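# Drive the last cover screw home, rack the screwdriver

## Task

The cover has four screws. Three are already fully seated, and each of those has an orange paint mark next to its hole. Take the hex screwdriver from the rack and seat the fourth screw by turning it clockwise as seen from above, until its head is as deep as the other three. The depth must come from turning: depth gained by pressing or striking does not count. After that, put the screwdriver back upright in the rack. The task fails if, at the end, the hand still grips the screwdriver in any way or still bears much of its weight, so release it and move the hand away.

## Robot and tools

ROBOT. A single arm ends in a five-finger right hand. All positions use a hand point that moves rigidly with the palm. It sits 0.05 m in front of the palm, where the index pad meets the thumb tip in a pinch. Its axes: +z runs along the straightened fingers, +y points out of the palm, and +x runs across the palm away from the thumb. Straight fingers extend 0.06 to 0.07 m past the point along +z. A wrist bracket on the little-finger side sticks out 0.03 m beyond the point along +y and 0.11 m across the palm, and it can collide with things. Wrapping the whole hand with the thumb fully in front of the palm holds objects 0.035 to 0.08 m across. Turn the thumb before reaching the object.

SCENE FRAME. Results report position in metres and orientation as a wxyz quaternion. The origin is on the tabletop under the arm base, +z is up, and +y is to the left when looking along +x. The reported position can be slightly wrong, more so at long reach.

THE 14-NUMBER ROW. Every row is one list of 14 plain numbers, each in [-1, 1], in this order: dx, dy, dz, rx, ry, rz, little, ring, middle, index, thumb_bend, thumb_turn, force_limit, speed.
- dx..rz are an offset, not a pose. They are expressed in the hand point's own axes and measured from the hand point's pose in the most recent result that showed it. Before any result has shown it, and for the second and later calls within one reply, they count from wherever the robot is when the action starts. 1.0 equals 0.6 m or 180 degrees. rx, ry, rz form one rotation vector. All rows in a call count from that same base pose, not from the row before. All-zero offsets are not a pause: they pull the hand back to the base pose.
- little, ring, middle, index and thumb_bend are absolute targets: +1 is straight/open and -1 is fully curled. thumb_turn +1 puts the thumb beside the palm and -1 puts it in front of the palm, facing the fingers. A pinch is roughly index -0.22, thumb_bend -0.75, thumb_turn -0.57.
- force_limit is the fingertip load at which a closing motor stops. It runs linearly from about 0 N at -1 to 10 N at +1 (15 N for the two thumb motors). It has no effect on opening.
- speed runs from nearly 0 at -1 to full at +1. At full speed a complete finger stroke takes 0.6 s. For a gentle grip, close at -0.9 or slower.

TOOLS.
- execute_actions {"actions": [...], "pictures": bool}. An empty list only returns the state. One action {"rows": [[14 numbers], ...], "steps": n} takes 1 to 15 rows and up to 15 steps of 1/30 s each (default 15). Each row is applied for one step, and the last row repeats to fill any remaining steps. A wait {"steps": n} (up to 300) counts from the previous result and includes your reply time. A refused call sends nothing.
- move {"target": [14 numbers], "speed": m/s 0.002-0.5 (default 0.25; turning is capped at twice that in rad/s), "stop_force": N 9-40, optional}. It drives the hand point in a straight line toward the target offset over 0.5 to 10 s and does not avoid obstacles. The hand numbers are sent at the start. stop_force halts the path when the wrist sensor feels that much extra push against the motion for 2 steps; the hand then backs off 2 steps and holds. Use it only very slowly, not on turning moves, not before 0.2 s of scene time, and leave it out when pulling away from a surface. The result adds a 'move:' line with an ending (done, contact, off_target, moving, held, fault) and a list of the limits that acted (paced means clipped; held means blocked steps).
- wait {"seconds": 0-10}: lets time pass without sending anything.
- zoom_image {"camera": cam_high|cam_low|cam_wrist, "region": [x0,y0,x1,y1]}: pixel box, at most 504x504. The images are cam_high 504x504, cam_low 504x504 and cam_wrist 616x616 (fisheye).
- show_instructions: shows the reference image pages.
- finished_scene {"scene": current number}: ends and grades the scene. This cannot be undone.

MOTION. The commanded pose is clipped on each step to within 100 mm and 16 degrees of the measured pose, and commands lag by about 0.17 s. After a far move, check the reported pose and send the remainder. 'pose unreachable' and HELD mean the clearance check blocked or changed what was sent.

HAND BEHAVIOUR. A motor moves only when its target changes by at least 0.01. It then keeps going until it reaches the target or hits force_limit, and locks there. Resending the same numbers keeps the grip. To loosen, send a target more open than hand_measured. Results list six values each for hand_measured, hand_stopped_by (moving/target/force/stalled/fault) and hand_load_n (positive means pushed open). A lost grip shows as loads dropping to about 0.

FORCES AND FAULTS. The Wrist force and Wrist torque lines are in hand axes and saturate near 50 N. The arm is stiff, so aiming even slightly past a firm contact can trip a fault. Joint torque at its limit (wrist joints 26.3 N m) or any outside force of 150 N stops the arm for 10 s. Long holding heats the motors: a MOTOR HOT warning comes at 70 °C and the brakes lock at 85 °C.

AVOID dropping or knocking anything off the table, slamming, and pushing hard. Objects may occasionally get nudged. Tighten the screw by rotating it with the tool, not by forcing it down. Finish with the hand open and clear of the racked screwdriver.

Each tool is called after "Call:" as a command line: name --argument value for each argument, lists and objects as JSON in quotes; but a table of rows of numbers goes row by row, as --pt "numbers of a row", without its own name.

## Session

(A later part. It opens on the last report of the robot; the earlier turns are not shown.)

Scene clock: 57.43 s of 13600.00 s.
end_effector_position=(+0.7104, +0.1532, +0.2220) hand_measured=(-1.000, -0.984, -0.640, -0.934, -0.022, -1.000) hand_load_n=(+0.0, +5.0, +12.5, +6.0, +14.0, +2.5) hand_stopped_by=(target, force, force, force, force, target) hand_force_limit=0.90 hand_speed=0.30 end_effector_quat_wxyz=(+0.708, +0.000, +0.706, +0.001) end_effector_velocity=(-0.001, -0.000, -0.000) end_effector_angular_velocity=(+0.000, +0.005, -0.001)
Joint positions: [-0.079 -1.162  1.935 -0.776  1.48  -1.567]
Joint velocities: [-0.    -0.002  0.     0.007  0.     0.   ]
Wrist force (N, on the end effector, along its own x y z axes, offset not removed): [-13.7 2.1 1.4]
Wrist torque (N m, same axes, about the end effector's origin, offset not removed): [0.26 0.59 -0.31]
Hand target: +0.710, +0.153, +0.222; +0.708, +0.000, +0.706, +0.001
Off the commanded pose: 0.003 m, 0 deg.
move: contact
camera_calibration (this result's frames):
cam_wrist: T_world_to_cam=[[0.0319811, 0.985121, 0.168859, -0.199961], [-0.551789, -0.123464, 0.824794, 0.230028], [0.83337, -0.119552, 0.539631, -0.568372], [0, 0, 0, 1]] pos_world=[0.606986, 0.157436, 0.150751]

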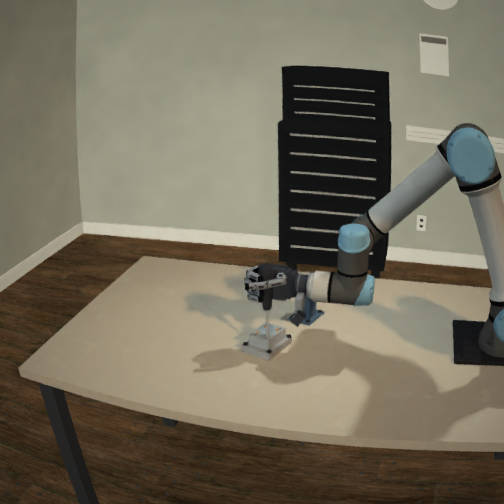

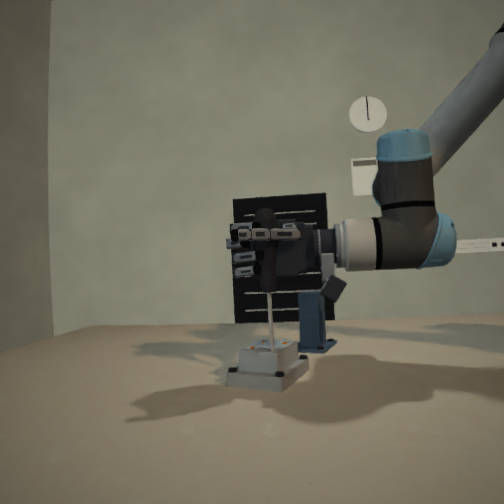

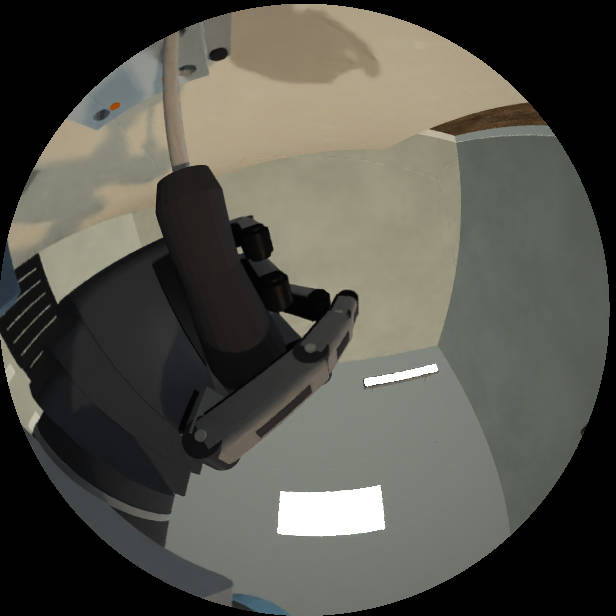

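Call:
move --target '[-0.012,0,0,0,0,0,-1,-1,-1,-1,-0.7,-1,0.9,0.3]' --speed 0.02

Call:
move --target '[0,0.0172,-0.0257,-0.1111,0,0,-1,-1,-1,-1,-0.7,-1,0.9,0.3]' --speed 0.3

Call:
move --target '[0,0.0172,-0.0257,-0.1111,0,0,-1,-1,-1,-1,-0.7,-1,0.9,0.3]' --speed 0.3

Call:
move --target '[0.03,0,0,0,0,0,-1,-1,-1,-1,-0.7,-1,0.9,0.3]' --speed 0.004 --stop_force 9

Scene clock: 60.03 s of 13600.00 s.
end_effector_position=(+0.7104, +0.1533, +0.2288) hand_measured=(-1.000, -0.984, -0.640, -0.934, -0.022, -1.000) hand_load_n=(+0.0, +5.0, +12.5, +6.5, +14.0, +2.0) hand_stopped_by=(target, force, force, force, force, target) hand_force_limit=0.90 hand_speed=0.30 end_effector_quat_wxyz=(+0.708, +0.000, +0.706, +0.001) end_effector_velocity=(-0.000, -0.000, +0.003) end_effector_angular_velocity=(-0.000, +0.000, -0.000)
Joint positions: [-0.079 -1.174  1.93  -0.759  1.48  -1.567]
Joint velocities: [-0.    -0.005 -0.002  0.007 -0.    -0.   ]
Wrist force (N, on the end effector, along its own x y z axes, offset not removed): [1.3 1.0 1.1]
Wrist torque (N m, same axes, about the end effector's origin, offset not removed): [0.22 -0.13 0.05]
Hand target: +0.710, +0.153, +0.229; +0.708, +0.000, +0.706, +0.001
Off the commanded pose: 0.000 m, 0 deg.
move: done
camera_calibration (this result's frames):
cam_wrist: T_world_to_cam=[[0.0319288, 0.985123, 0.168858, -0.201102], [-0.551799, -0.12349, 0.824784, 0.224394], [0.833366, -0.11951, 0.539647, -0.572044], [0, 0, 0, 1]] pos_world=[0.606963, 0.157456, 0.157583]

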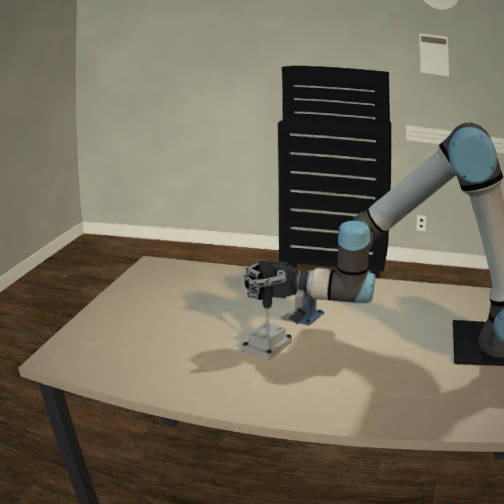

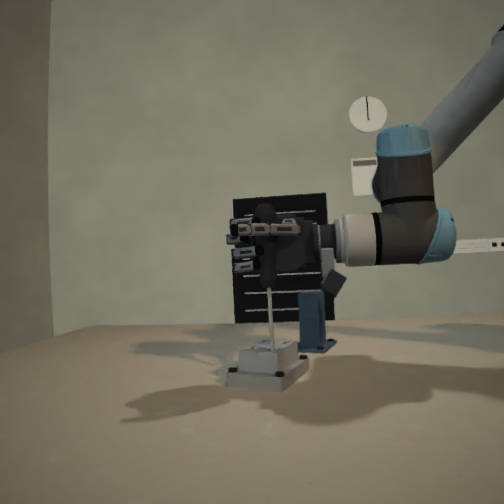

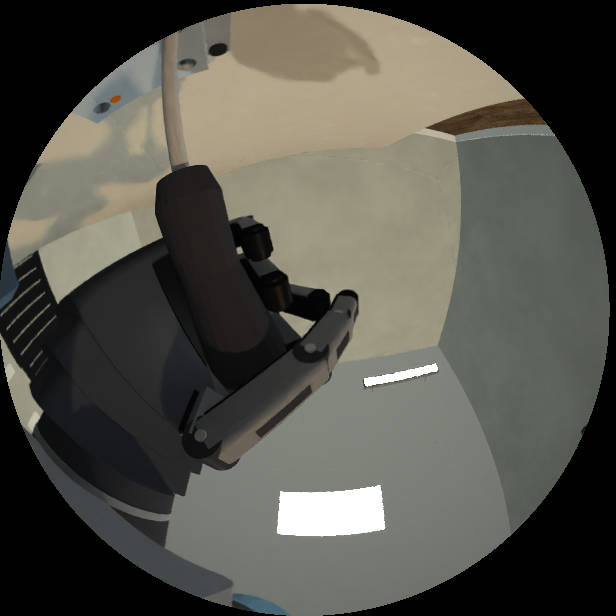

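Scene clock: 61.23 s of 13600.00 s.
end_effector_position=(+0.6949, +0.1634, +0.2288) hand_measured=(-1.000, -0.984, -0.640, -0.934, -0.022, -1.000) hand_load_n=(+0.0, +7.0, +12.5, +4.5, +14.0, +1.5) hand_stopped_by=(target, force, force, force, force, target) hand_force_limit=0.90 hand_speed=0.30 end_effector_quat_wxyz=(+0.697, -0.122, +0.695, +0.123) end_effector_velocity=(-0.000, +0.001, +0.000) end_effector_angular_velocity=(-0.002, -0.001, +0.020)
Joint positions: [-0.226 -1.153  1.896 -0.749  0.986 -1.565]
Joint velocities: [-0.005  0.004 -0.007  0.003 -0.025 -0.002]
Wrist force (N, on the end effector, along its own x y z axes, offset not removed): [1.2 3.9 2.1]
Wrist torque (N m, same axes, about the end effector's origin, offset not removed): [0.42 -0.26 0.27]
Hand target: +0.695, +0.164, +0.229; +0.697, -0.123, +0.695, +0.124
Off the commanded pose: 0.000 m, 0 deg.
move: done
camera_calibration (this result's frames):
cam_wrist: T_world_to_cam=[[-0.304846, 0.93748, 0.16793, 0.0314281], [-0.477616, -0.303029, 0.824655, 0.194961], [0.823985, 0.171186, 0.540133, -0.598972], [0, 0, 0, 1]] pos_world=[0.596242, 0.132152, 0.157471]

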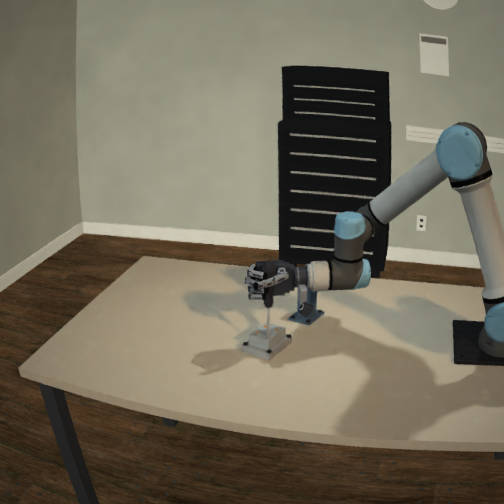

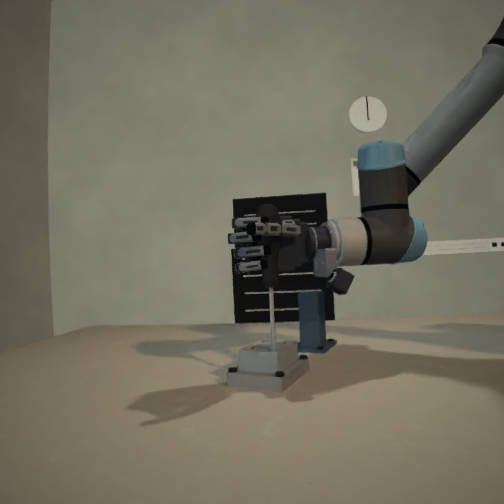

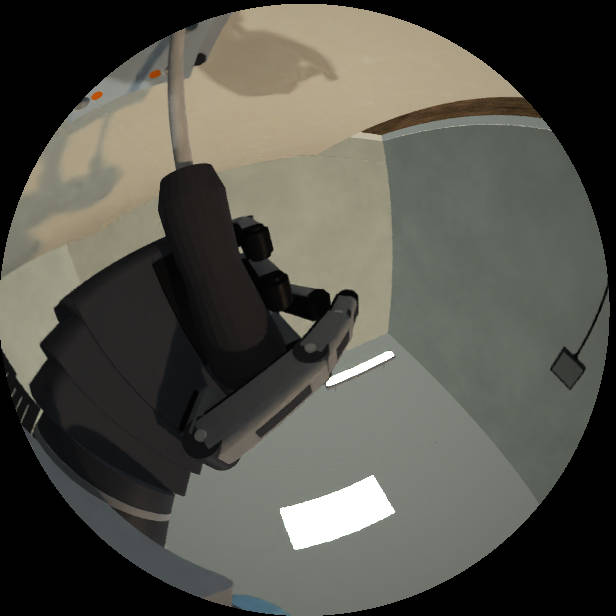

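Scene clock: 62.43 s of 13600.00 s.
end_effector_position=(+0.6769, +0.1677, +0.2287) hand_measured=(-1.000, -0.984, -0.640, -0.936, -0.022, -1.000) hand_load_n=(+0.0, +11.0, +12.5, +2.5, +14.5, +1.0) hand_stopped_by=(target, force, force, force, force, target) hand_force_limit=0.90 hand_speed=0.30 end_effector_quat_wxyz=(+0.666, -0.240, +0.664, +0.241) end_effector_velocity=(-0.001, +0.001, -0.000) end_effector_angular_velocity=(-0.001, +0.002, +0.019)
Joint positions: [-0.321 -1.07   1.761 -0.701  0.545 -1.562]
Joint velocities: [-0.002  0.006 -0.011  0.009 -0.021 -0.003]
Wrist force (N, on the end effector, along its own x y z axes, offset not removed): [1.2 3.3 2.9]
Wrist torque (N m, same axes, about the end effector's origin, offset not removed): [0.32 -0.51 0.33]
Hand target: +0.677, +0.168, +0.229; +0.666, -0.241, +0.664, +0.242
Off the commanded pose: 0.000 m, 0 deg.
move: done
camera_calibration (this result's frames):
cam_wrist: T_world_to_cam=[[-0.605514, 0.778144, 0.166868, 0.252379], [-0.346902, -0.446783, 0.824648, 0.123365], [0.716249, 0.441449, 0.540473, -0.557263], [0, 0, 0, 1]] pos_world=[0.594754, 0.104734, 0.157339]

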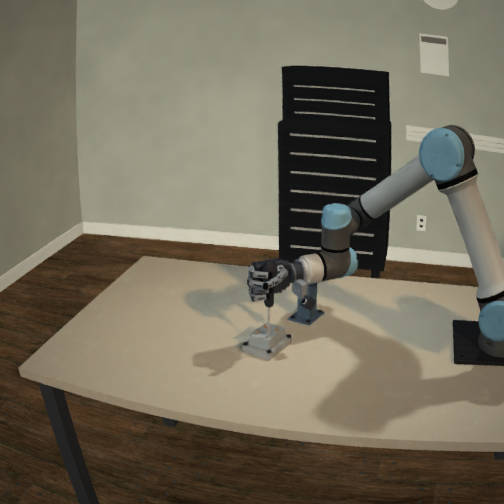

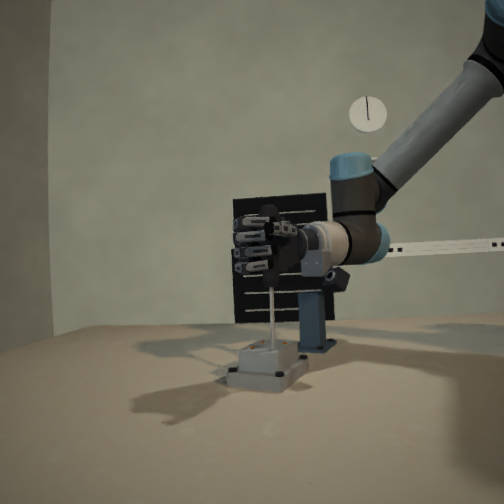

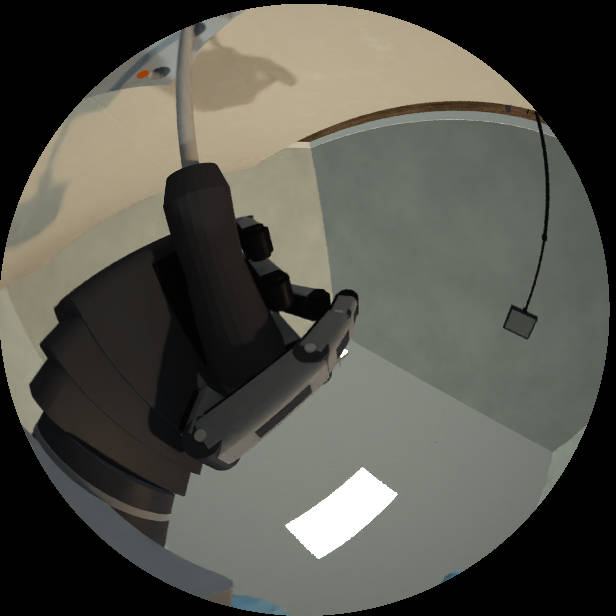

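Scene clock: 63.70 s of 13600.00 s.
end_effector_position=(+0.6769, +0.1677, +0.2251) hand_measured=(-1.000, -0.984, -0.640, -0.936, -0.022, -1.000) hand_load_n=(+0.0, +11.0, +12.5, +2.5, +14.0, +1.5) hand_stopped_by=(target, force, force, force, force, target) hand_force_limit=0.90 hand_speed=0.30 end_effector_quat_wxyz=(+0.666, -0.240, +0.664, +0.241) end_effector_velocity=(-0.001, +0.000, +0.000) end_effector_angular_velocity=(+0.001, +0.004, +0.001)
Joint positions: [-0.321 -1.064  1.763 -0.709  0.545 -1.562]
Joint velocities: [-0.    -0.002  0.     0.006 -0.002  0.   ]
Wrist force (N, on the end effector, along its own x y z axes, offset not removed): [-12.5 4.7 3.0]
Wrist torque (N m, same axes, about the end effector's origin, offset not removed): [0.50 0.39 0.03]
Hand target: +0.677, +0.168, +0.225; +0.666, -0.240, +0.664, +0.241
Off the commanded pose: 0.014 m, 0 deg.
move: contact
camera_calibration (this result's frames):
cam_wrist: T_world_to_cam=[[-0.605485, 0.778222, 0.166607, 0.253059], [-0.347147, -0.446635, 0.824625, 0.126419], [0.716154, 0.441461, 0.540588, -0.555311], [0, 0, 0, 1]] pos_world=[0.594798, 0.104675, 0.153785]

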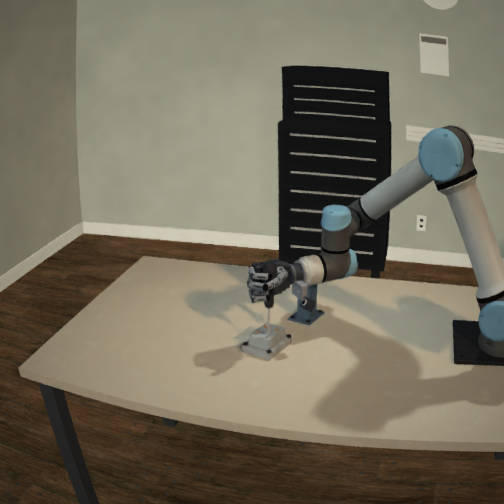

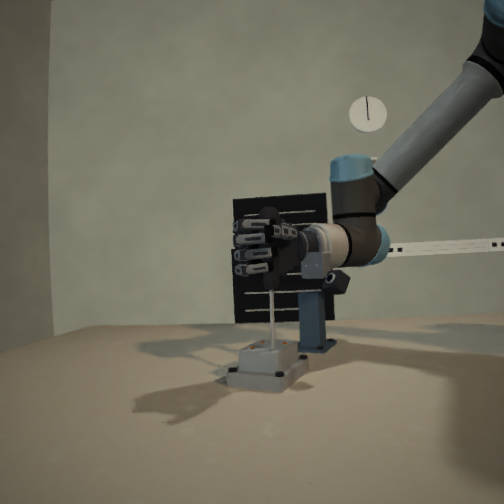

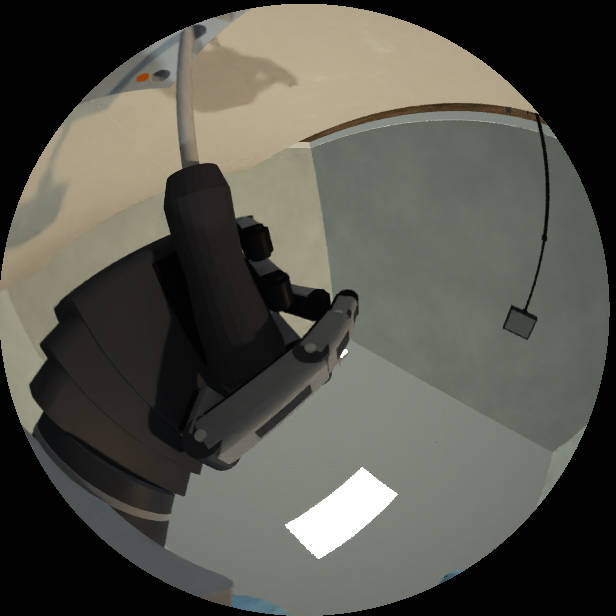

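Call:
move --target '[0,-0.02735,0.01517,0.1111,0,0,-1,-1,-1,-1,-0.7,-1,0.9,0.3]' --speed 0.3

Call:
move --target '[0.01,0,0,0,0,0,-1,-1,-1,-1,-0.7,-1,0.9,0.3]' --speed 0.003 --stop_force 9

Call:
move --target '[0,-0.02735,0.01517,0.1111,0,0,-1,-1,-1,-1,-0.7,-1,0.9,0.3]' --speed 0.3

Call:
move --target '[0,-0.02735,0.01517,0.1111,0,0,-1,-1,-1,-1,-0.7,-1,0.9,0.3]' --speed 0.3

Call:
move --target '[0,-0.02735,0.01517,0.1111,0,0,-1,-1,-1,-1,-0.7,-1,0.9,0.3]' --speed 0.3

Scene clock: 66.50 s of 13600.00 s.
end_effector_position=(+0.6943, +0.1609, +0.2252) hand_measured=(-1.000, -0.984, -0.640, -0.936, -0.022, -1.000) hand_load_n=(+0.0, +9.0, +12.5, +3.5, +14.0, +2.0) hand_stopped_by=(target, force, force, force, force, target) hand_force_limit=0.90 hand_speed=0.30 end_effector_quat_wxyz=(+0.698, -0.122, +0.695, +0.123) end_effector_velocity=(+0.001, +0.000, -0.000) end_effector_angular_velocity=(+0.001, +0.001, -0.018)
Joint positions: [-0.232 -1.148  1.901 -0.759  0.98  -1.565]
Joint velocities: [ 0.007 -0.002  0.004 -0.002  0.025  0.001]
Wrist force (N, on the end effector, along its own x y z axes, offset not removed): [-9.7 3.0 1.3]
Wrist torque (N m, same axes, about the end effector's origin, offset not removed): [0.44 0.33 -0.15]
Hand target: +0.694, +0.161, +0.225; +0.698, -0.121, +0.695, +0.122
Off the commanded pose: 0.000 m, 0 deg.
move: done
camera_calibration (this result's frames):
cam_wrist: T_world_to_cam=[[-0.304889, 0.937492, 0.167785, 0.0342208], [-0.477901, -0.302986, 0.824506, 0.197055], [0.823804, 0.171198, 0.540406, -0.596093], [0, 0, 0, 1]] pos_world=[0.59567, 0.129673, 0.153918]

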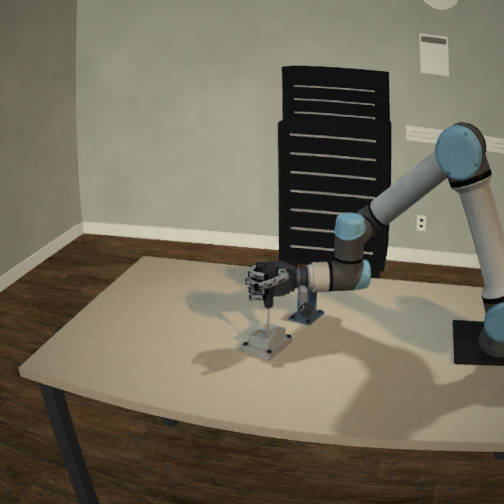

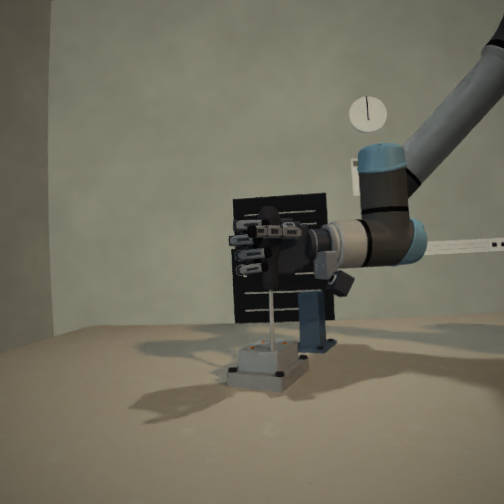

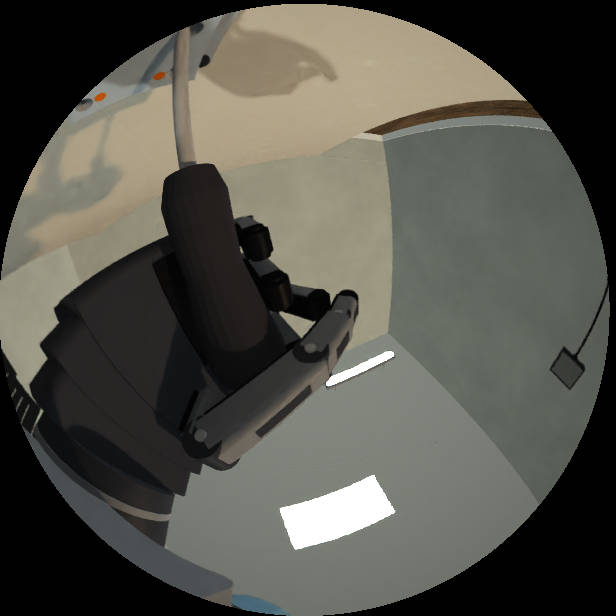

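Scene clock: 67.07 s of 13600.00 s.
end_effector_position=(+0.6943, +0.1611, +0.2247) hand_measured=(-1.000, -0.984, -0.640, -0.936, -0.022, -1.000) hand_load_n=(+0.0, +8.5, +12.5, +3.5, +14.0, +3.5) hand_stopped_by=(target, force, force, force, force, target) hand_force_limit=0.90 hand_speed=0.30 end_effector_quat_wxyz=(+0.698, -0.122, +0.695, +0.123) end_effector_velocity=(-0.000, +0.001, +0.001) end_effector_angular_velocity=(+0.000, +0.000, +0.001)
Joint positions: [-0.232 -1.147  1.902 -0.761  0.981 -1.565]
Joint velocities: [ 0.001 -0.001 -0.001  0.002 -0.     0.   ]
Wrist force (N, on the end effector, along its own x y z axes, offset not removed): [-22.2 4.5 2.0]
Wrist torque (N m, same axes, about the end effector's origin, offset not removed): [0.38 0.93 -0.20]
Hand target: +0.694, +0.161, +0.225; +0.698, -0.122, +0.695, +0.123
Off the commanded pose: 0.006 m, 0 deg.
move: contact
camera_calibration (this result's frames):
cam_wrist: T_world_to_cam=[[-0.305118, 0.937452, 0.167593, 0.0343714], [-0.478189, -0.303009, 0.824331, 0.197741], [0.823553, 0.171377, 0.540732, -0.595777], [0, 0, 0, 1]] pos_world=[0.595699, 0.129798, 0.153392]

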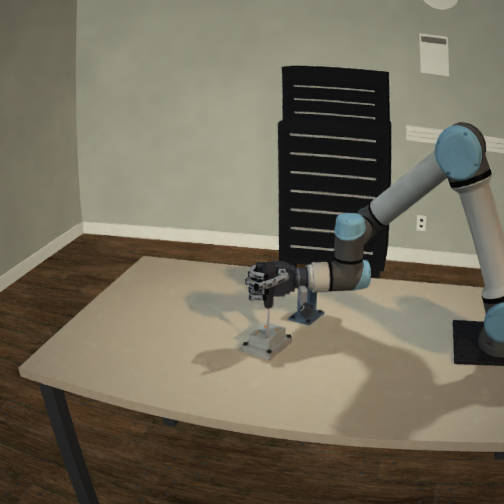

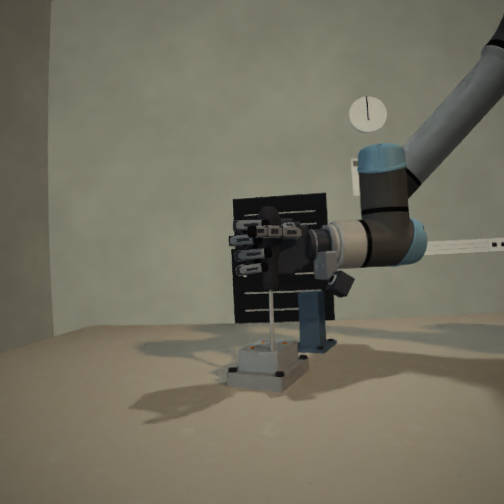

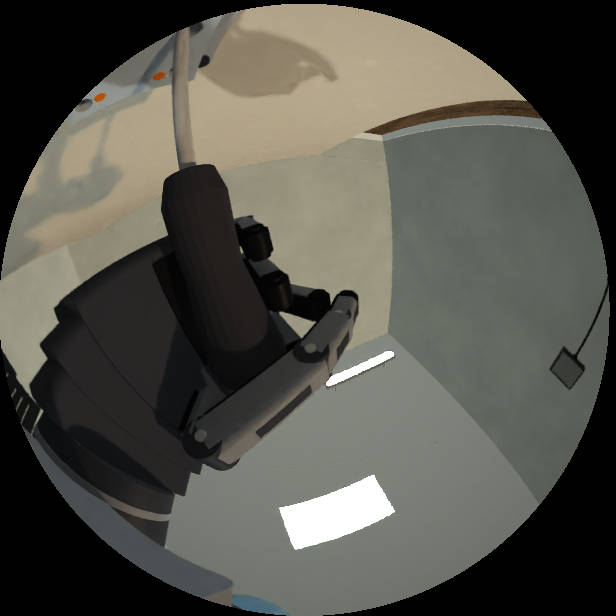

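Scene clock: 68.30 s of 13600.00 s.
end_effector_position=(+0.7084, +0.1488, +0.2248) hand_measured=(-1.000, -0.984, -0.640, -0.936, -0.022, -1.000) hand_load_n=(+0.0, +6.5, +12.5, +5.0, +14.0, +3.5) hand_stopped_by=(target, force, force, force, force, target) hand_force_limit=0.90 hand_speed=0.30 end_effector_quat_wxyz=(+0.708, +0.000, +0.706, +0.001) end_effector_velocity=(+0.001, +0.000, +0.000) end_effector_angular_velocity=(+0.001, -0.000, -0.014)
Joint positions: [-0.089 -1.172  1.941 -0.774  1.47  -1.566]
Joint velocities: [ 0.008  0.001 -0.002  0.001  0.022  0.001]
Wrist force (N, on the end effector, along its own x y z axes, offset not removed): [-17.9 4.3 0.4]
Wrist torque (N m, same axes, about the end effector's origin, offset not removed): [0.53 0.88 -0.20]
Hand target: +0.709, +0.149, +0.225; +0.708, +0.001, +0.706, +0.001
Off the commanded pose: 0.000 m, 0 deg.
move: done
camera_calibration (this result's frames):
cam_wrist: T_world_to_cam=[[0.0321102, 0.985112, 0.168888, -0.196146], [-0.552423, -0.123327, 0.824391, 0.22657], [0.832946, -0.119769, 0.540238, -0.568521], [0, 0, 0, 1]] pos_world=[0.605008, 0.153077, 0.153482]

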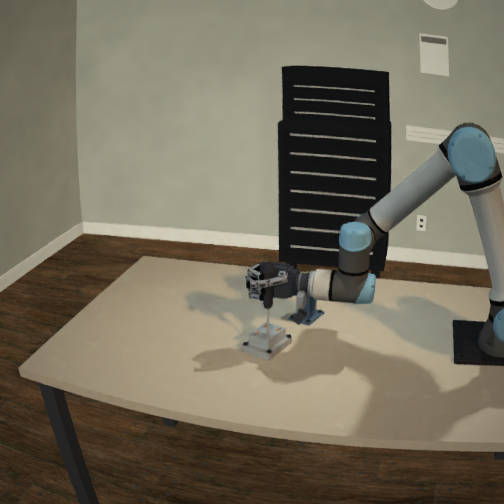

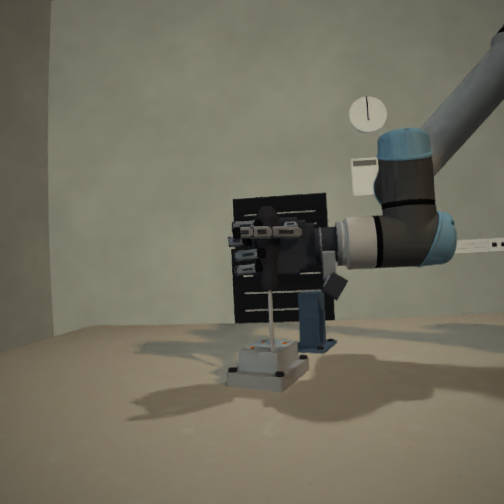

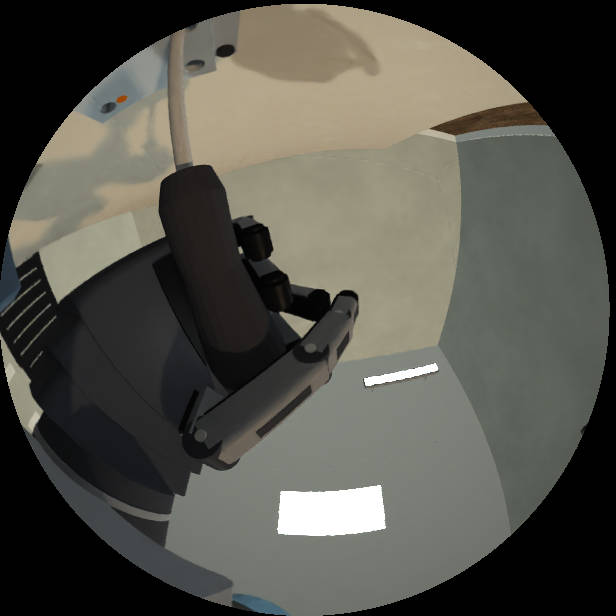

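Scene clock: 69.53 s of 13600.00 s.
end_effector_position=(+0.7175, +0.1325, +0.2248) hand_measured=(-1.000, -0.984, -0.640, -0.936, -0.022, -1.000) hand_load_n=(+0.0, +5.0, +12.5, +6.0, +14.0, +3.5) hand_stopped_by=(target, force, force, force, force, target) hand_force_limit=0.90 hand_speed=0.30 end_effector_quat_wxyz=(+0.698, +0.123, +0.695, -0.121) end_effector_velocity=(+0.001, -0.000, +0.000) end_effector_angular_velocity=(+0.001, -0.000, -0.015)
Joint positions: [ 0.069 -1.13   1.874 -0.746  1.975 -1.567]
Joint velocities: [ 0.007  0.004 -0.007  0.003  0.022  0.001]
Wrist force (N, on the end effector, along its own x y z axes, offset not removed): [-14.8 1.9 -0.5]
Wrist torque (N m, same axes, about the end effector's origin, offset not removed): [0.27 0.73 -0.27]
Hand target: +0.718, +0.132, +0.225; +0.698, +0.124, +0.695, -0.121
Off the commanded pose: 0.000 m, 0 deg.
move: done
camera_calibration (this result's frames):
cam_wrist: T_world_to_cam=[[0.3654, 0.915205, 0.169949, -0.41049], [-0.561123, 0.0708901, 0.824691, 0.210023], [0.742714, -0.396705, 0.539446, -0.476418], [0, 0, 0, 1]] pos_world=[0.621684, 0.171796, 0.15356]

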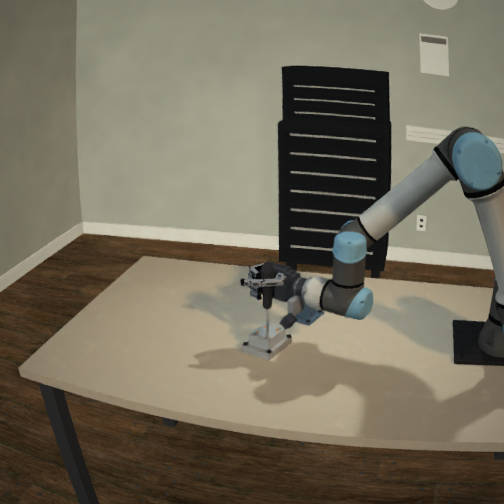

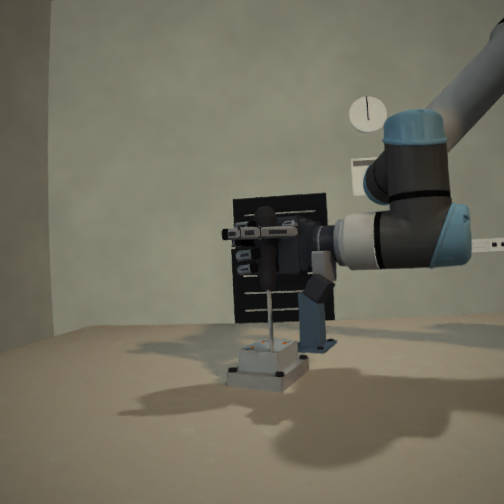

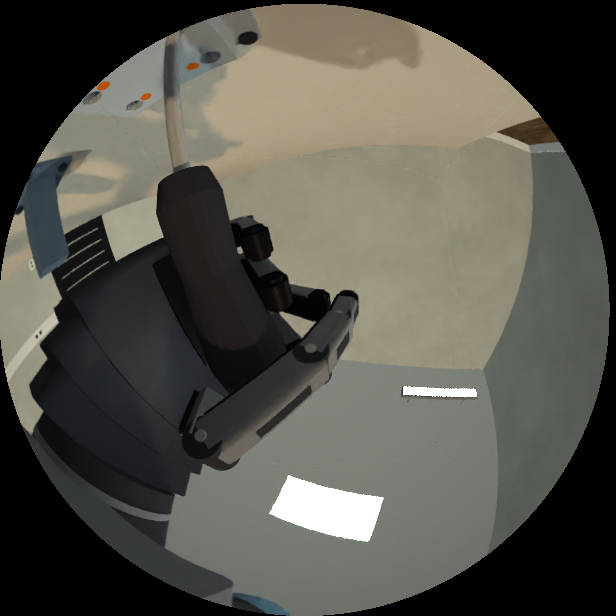

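Scene clock: 70.73 s of 13600.00 s.
end_effector_position=(+0.7204, +0.1141, +0.2247) hand_measured=(-1.000, -0.984, -0.640, -0.934, -0.022, -1.000) hand_load_n=(+0.0, +3.0, +12.5, +7.0, +14.0, +3.0) hand_stopped_by=(target, force, force, force, force, target) hand_force_limit=0.90 hand_speed=0.30 end_effector_quat_wxyz=(+0.666, +0.241, +0.664, -0.239) end_effector_velocity=(+0.001, -0.002, +0.000) end_effector_angular_velocity=(+0.002, +0.001, -0.019)
Joint positions: [ 0.196 -1.034  1.712 -0.68   2.449 -1.566]
Joint velocities: [ 0.004  0.007 -0.014  0.009  0.024  0.003]
Wrist force (N, on the end effector, along its own x y z axes, offset not removed): [-11.0 0.5 0.1]
Wrist torque (N m, same axes, about the end effector's origin, offset not removed): [0.17 0.63 -0.32]
Hand target: +0.721, +0.114, +0.225; +0.666, +0.242, +0.664, -0.240
Off the commanded pose: 0.000 m, 0 deg.
move: done
camera_calibration (this result's frames):
cam_wrist: T_world_to_cam=[[0.654673, 0.736423, 0.170543, -0.582841], [-0.503352, 0.25638, 0.82517, 0.150177], [0.563951, -0.62606, 0.538525, -0.33068], [0, 0, 0, 1]] pos_world=[0.643649, 0.18369, 0.153557]

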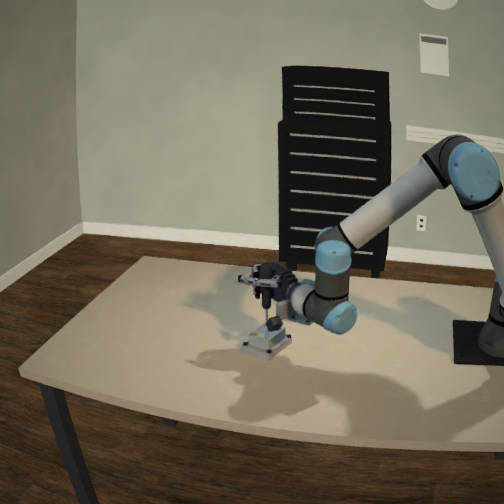

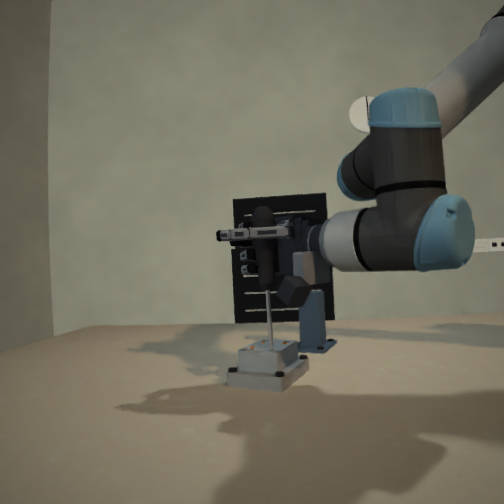

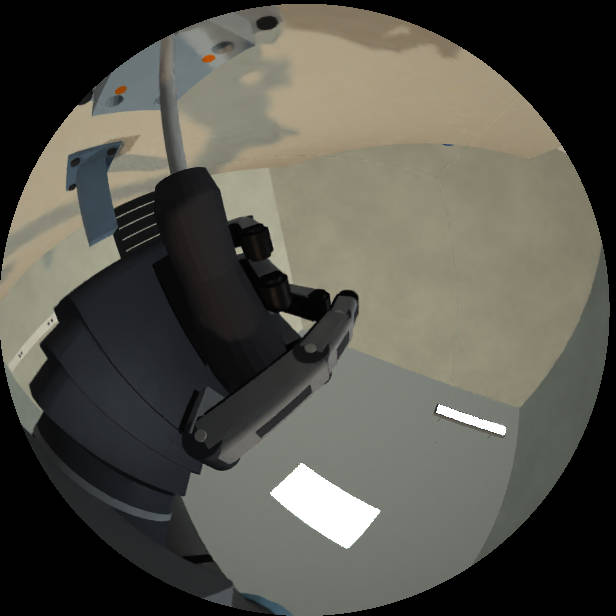

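Call:
move --target '[-0.006,0.0078,-0.0022,0,0,0,-1,-1,-1,-1,-0.7,-1,0.9,0.3]' --speed 0.02

Call:
move --target '[0,0.032,-0.052,-0.2222,0,0,-1,-1,-1,-1,-0.7,-1,0.9,0.3]' --speed 0.3

Call:
move --target '[0.03,0,0,0,0,0,-1,-1,-1,-1,-0.7,-1,0.9,0.3]' --speed 0.004 --stop_force 9

Scene clock: 73.07 s of 13600.00 s.
end_effector_position=(+0.7223, +0.1183, +0.2280) hand_measured=(-1.000, -0.984, -0.640, -0.934, -0.022, -1.000) hand_load_n=(+0.0, +3.0, +12.5, +7.5, +14.0, +2.0) hand_stopped_by=(target, force, force, force, force, target) hand_force_limit=0.90 hand_speed=0.30 end_effector_quat_wxyz=(+0.666, +0.241, +0.664, -0.239) end_effector_velocity=(+0.001, +0.003, +0.002) end_effector_angular_velocity=(-0.000, -0.000, +0.002)
Joint positions: [ 0.203 -1.033  1.698 -0.668  2.456 -1.566]
Joint velocities: [ 0.004  0.    -0.007  0.007  0.002 -0.   ]
Wrist force (N, on the end effector, along its own x y z axes, offset not removed): [1.3 3.1 -0.7]
Wrist torque (N m, same axes, about the end effector's origin, offset not removed): [0.67 0.04 -0.04]
Hand target: +0.722, +0.119, +0.228; +0.666, +0.241, +0.664, -0.239
Off the commanded pose: 0.000 m, 0 deg.
move: done
camera_calibration (this result's frames):
cam_wrist: T_world_to_cam=[[0.654777, 0.736327, 0.170556, -0.587718], [-0.503321, 0.256443, 0.82517, 0.147236], [0.563857, -0.626147, 0.538522, -0.330864], [0, 0, 0, 1]] pos_world=[0.645491, 0.187826, 0.156921]

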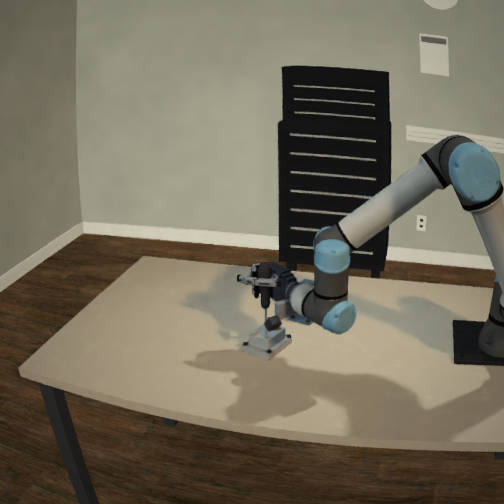

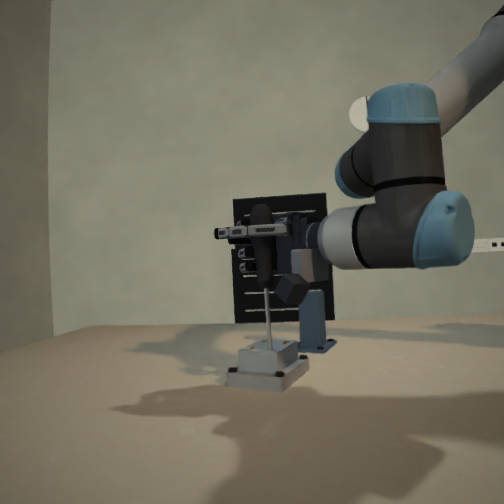

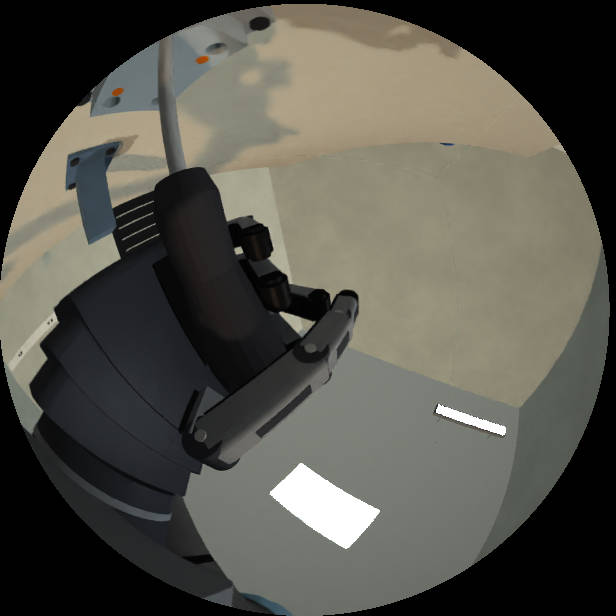

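Scene clock: 74.87 s of 13600.00 s.
end_effector_position=(+0.7103, +0.1529, +0.2281) hand_measured=(-1.000, -0.984, -0.640, -0.934, -0.022, -1.000) hand_load_n=(+0.0, +4.0, +12.5, +6.5, +14.0, +2.5) hand_stopped_by=(target, force, force, force, force, target) hand_force_limit=0.90 hand_speed=0.30 end_effector_quat_wxyz=(+0.708, -0.000, +0.706, +0.002) end_effector_velocity=(+0.000, +0.001, -0.000) end_effector_angular_velocity=(-0.000, +0.001, +0.016)
Joint positions: [-0.081 -1.173  1.931 -0.763  1.476 -1.567]
Joint velocities: [-0.006  0.001 -0.002  0.002 -0.022 -0.   ]
Wrist force (N, on the end effector, along its own x y z axes, offset not removed): [2.2 2.1 1.1]
Wrist torque (N m, same axes, about the end effector's origin, offset not removed): [0.40 -0.28 0.22]
Hand target: +0.710, +0.153, +0.228; +0.708, -0.001, +0.706, +0.003
Off the commanded pose: 0.000 m, 0 deg.
move: done
camera_calibration (this result's frames):
cam_wrist: T_world_to_cam=[[0.0300288, 0.985226, 0.168607, -0.199206], [-0.552363, -0.124231, 0.824295, 0.225535], [0.833063, -0.117885, 0.540472, -0.571856], [0, 0, 0, 1]] pos_world=[0.606951, 0.156868, 0.156753]

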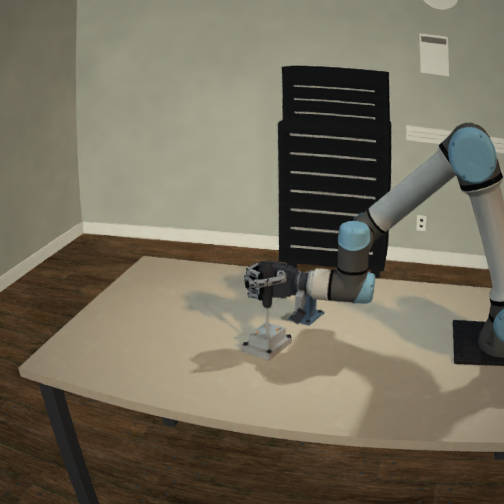

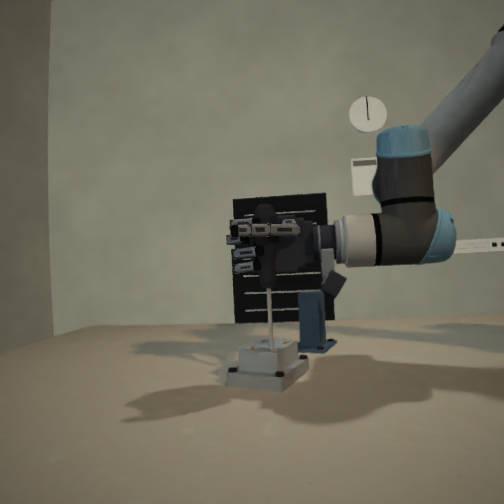

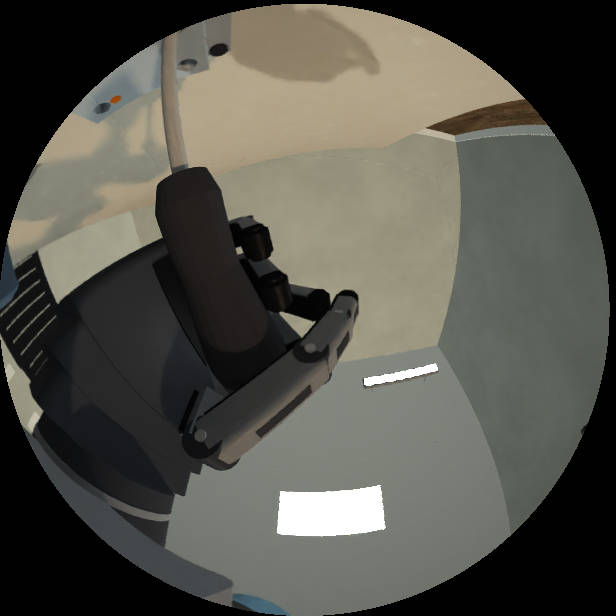

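Scene clock: 76.17 s of 13600.00 s.
end_effector_position=(+0.7104, +0.1529, +0.2245) hand_measured=(-1.000, -0.984, -0.640, -0.934, -0.022, -1.000) hand_load_n=(+0.0, +4.0, +12.5, +6.5, +14.0, +3.0) hand_stopped_by=(target, force, force, force, force, target) hand_force_limit=0.90 hand_speed=0.30 end_effector_quat_wxyz=(+0.708, -0.000, +0.706, +0.002) end_effector_velocity=(-0.000, -0.001, -0.000) end_effector_angular_velocity=(+0.000, +0.005, -0.003)
Joint positions: [-0.081 -1.166  1.934 -0.772  1.476 -1.567]
Joint velocities: [-0.001 -0.001 -0.     0.007  0.002  0.   ]
Wrist force (N, on the end effector, along its own x y z axes, offset not removed): [-12.9 2.2 1.0]
Wrist torque (N m, same axes, about the end effector's origin, offset not removed): [0.36 0.53 -0.20]
Hand target: +0.710, +0.153, +0.225; +0.708, -0.000, +0.706, +0.002
Off the commanded pose: 0.014 m, 0 deg.
move: contact
camera_calibration (this result's frames):
cam_wrist: T_world_to_cam=[[0.0299701, 0.985232, 0.168582, -0.198564], [-0.552631, -0.124203, 0.824119, 0.228725], [0.832887, -0.117863, 0.540748, -0.569892], [0, 0, 0, 1]] pos_world=[0.607007, 0.156871, 0.153146]

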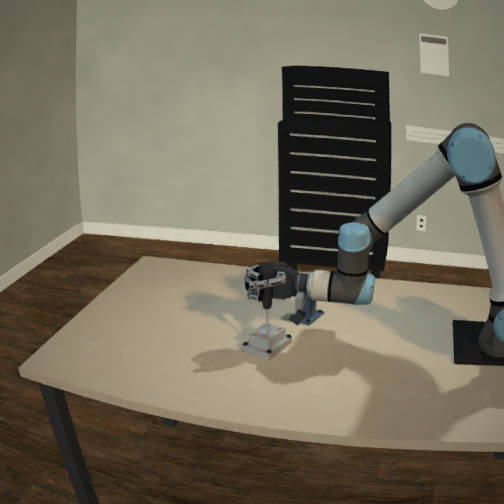

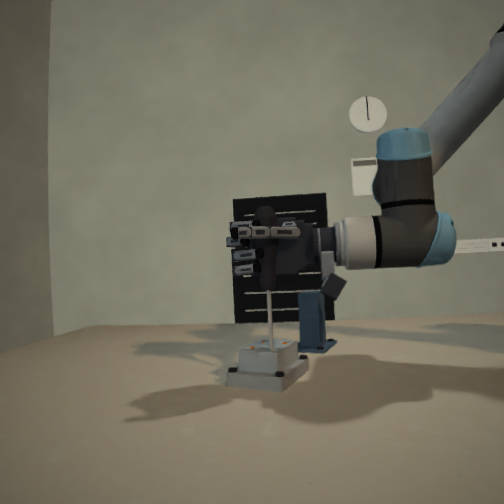

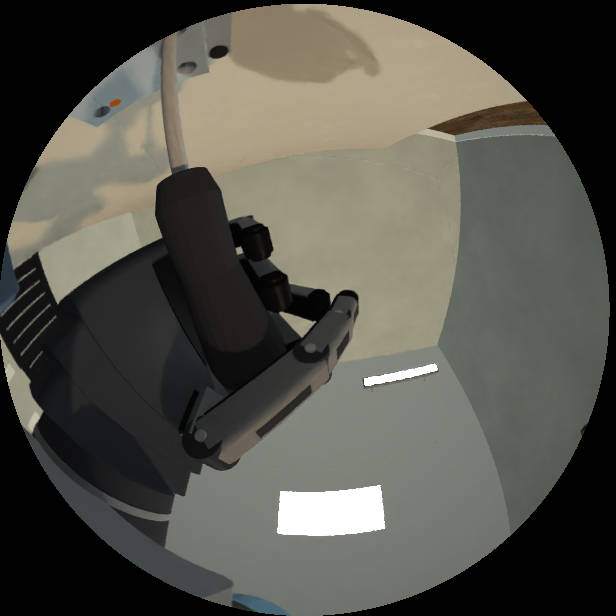

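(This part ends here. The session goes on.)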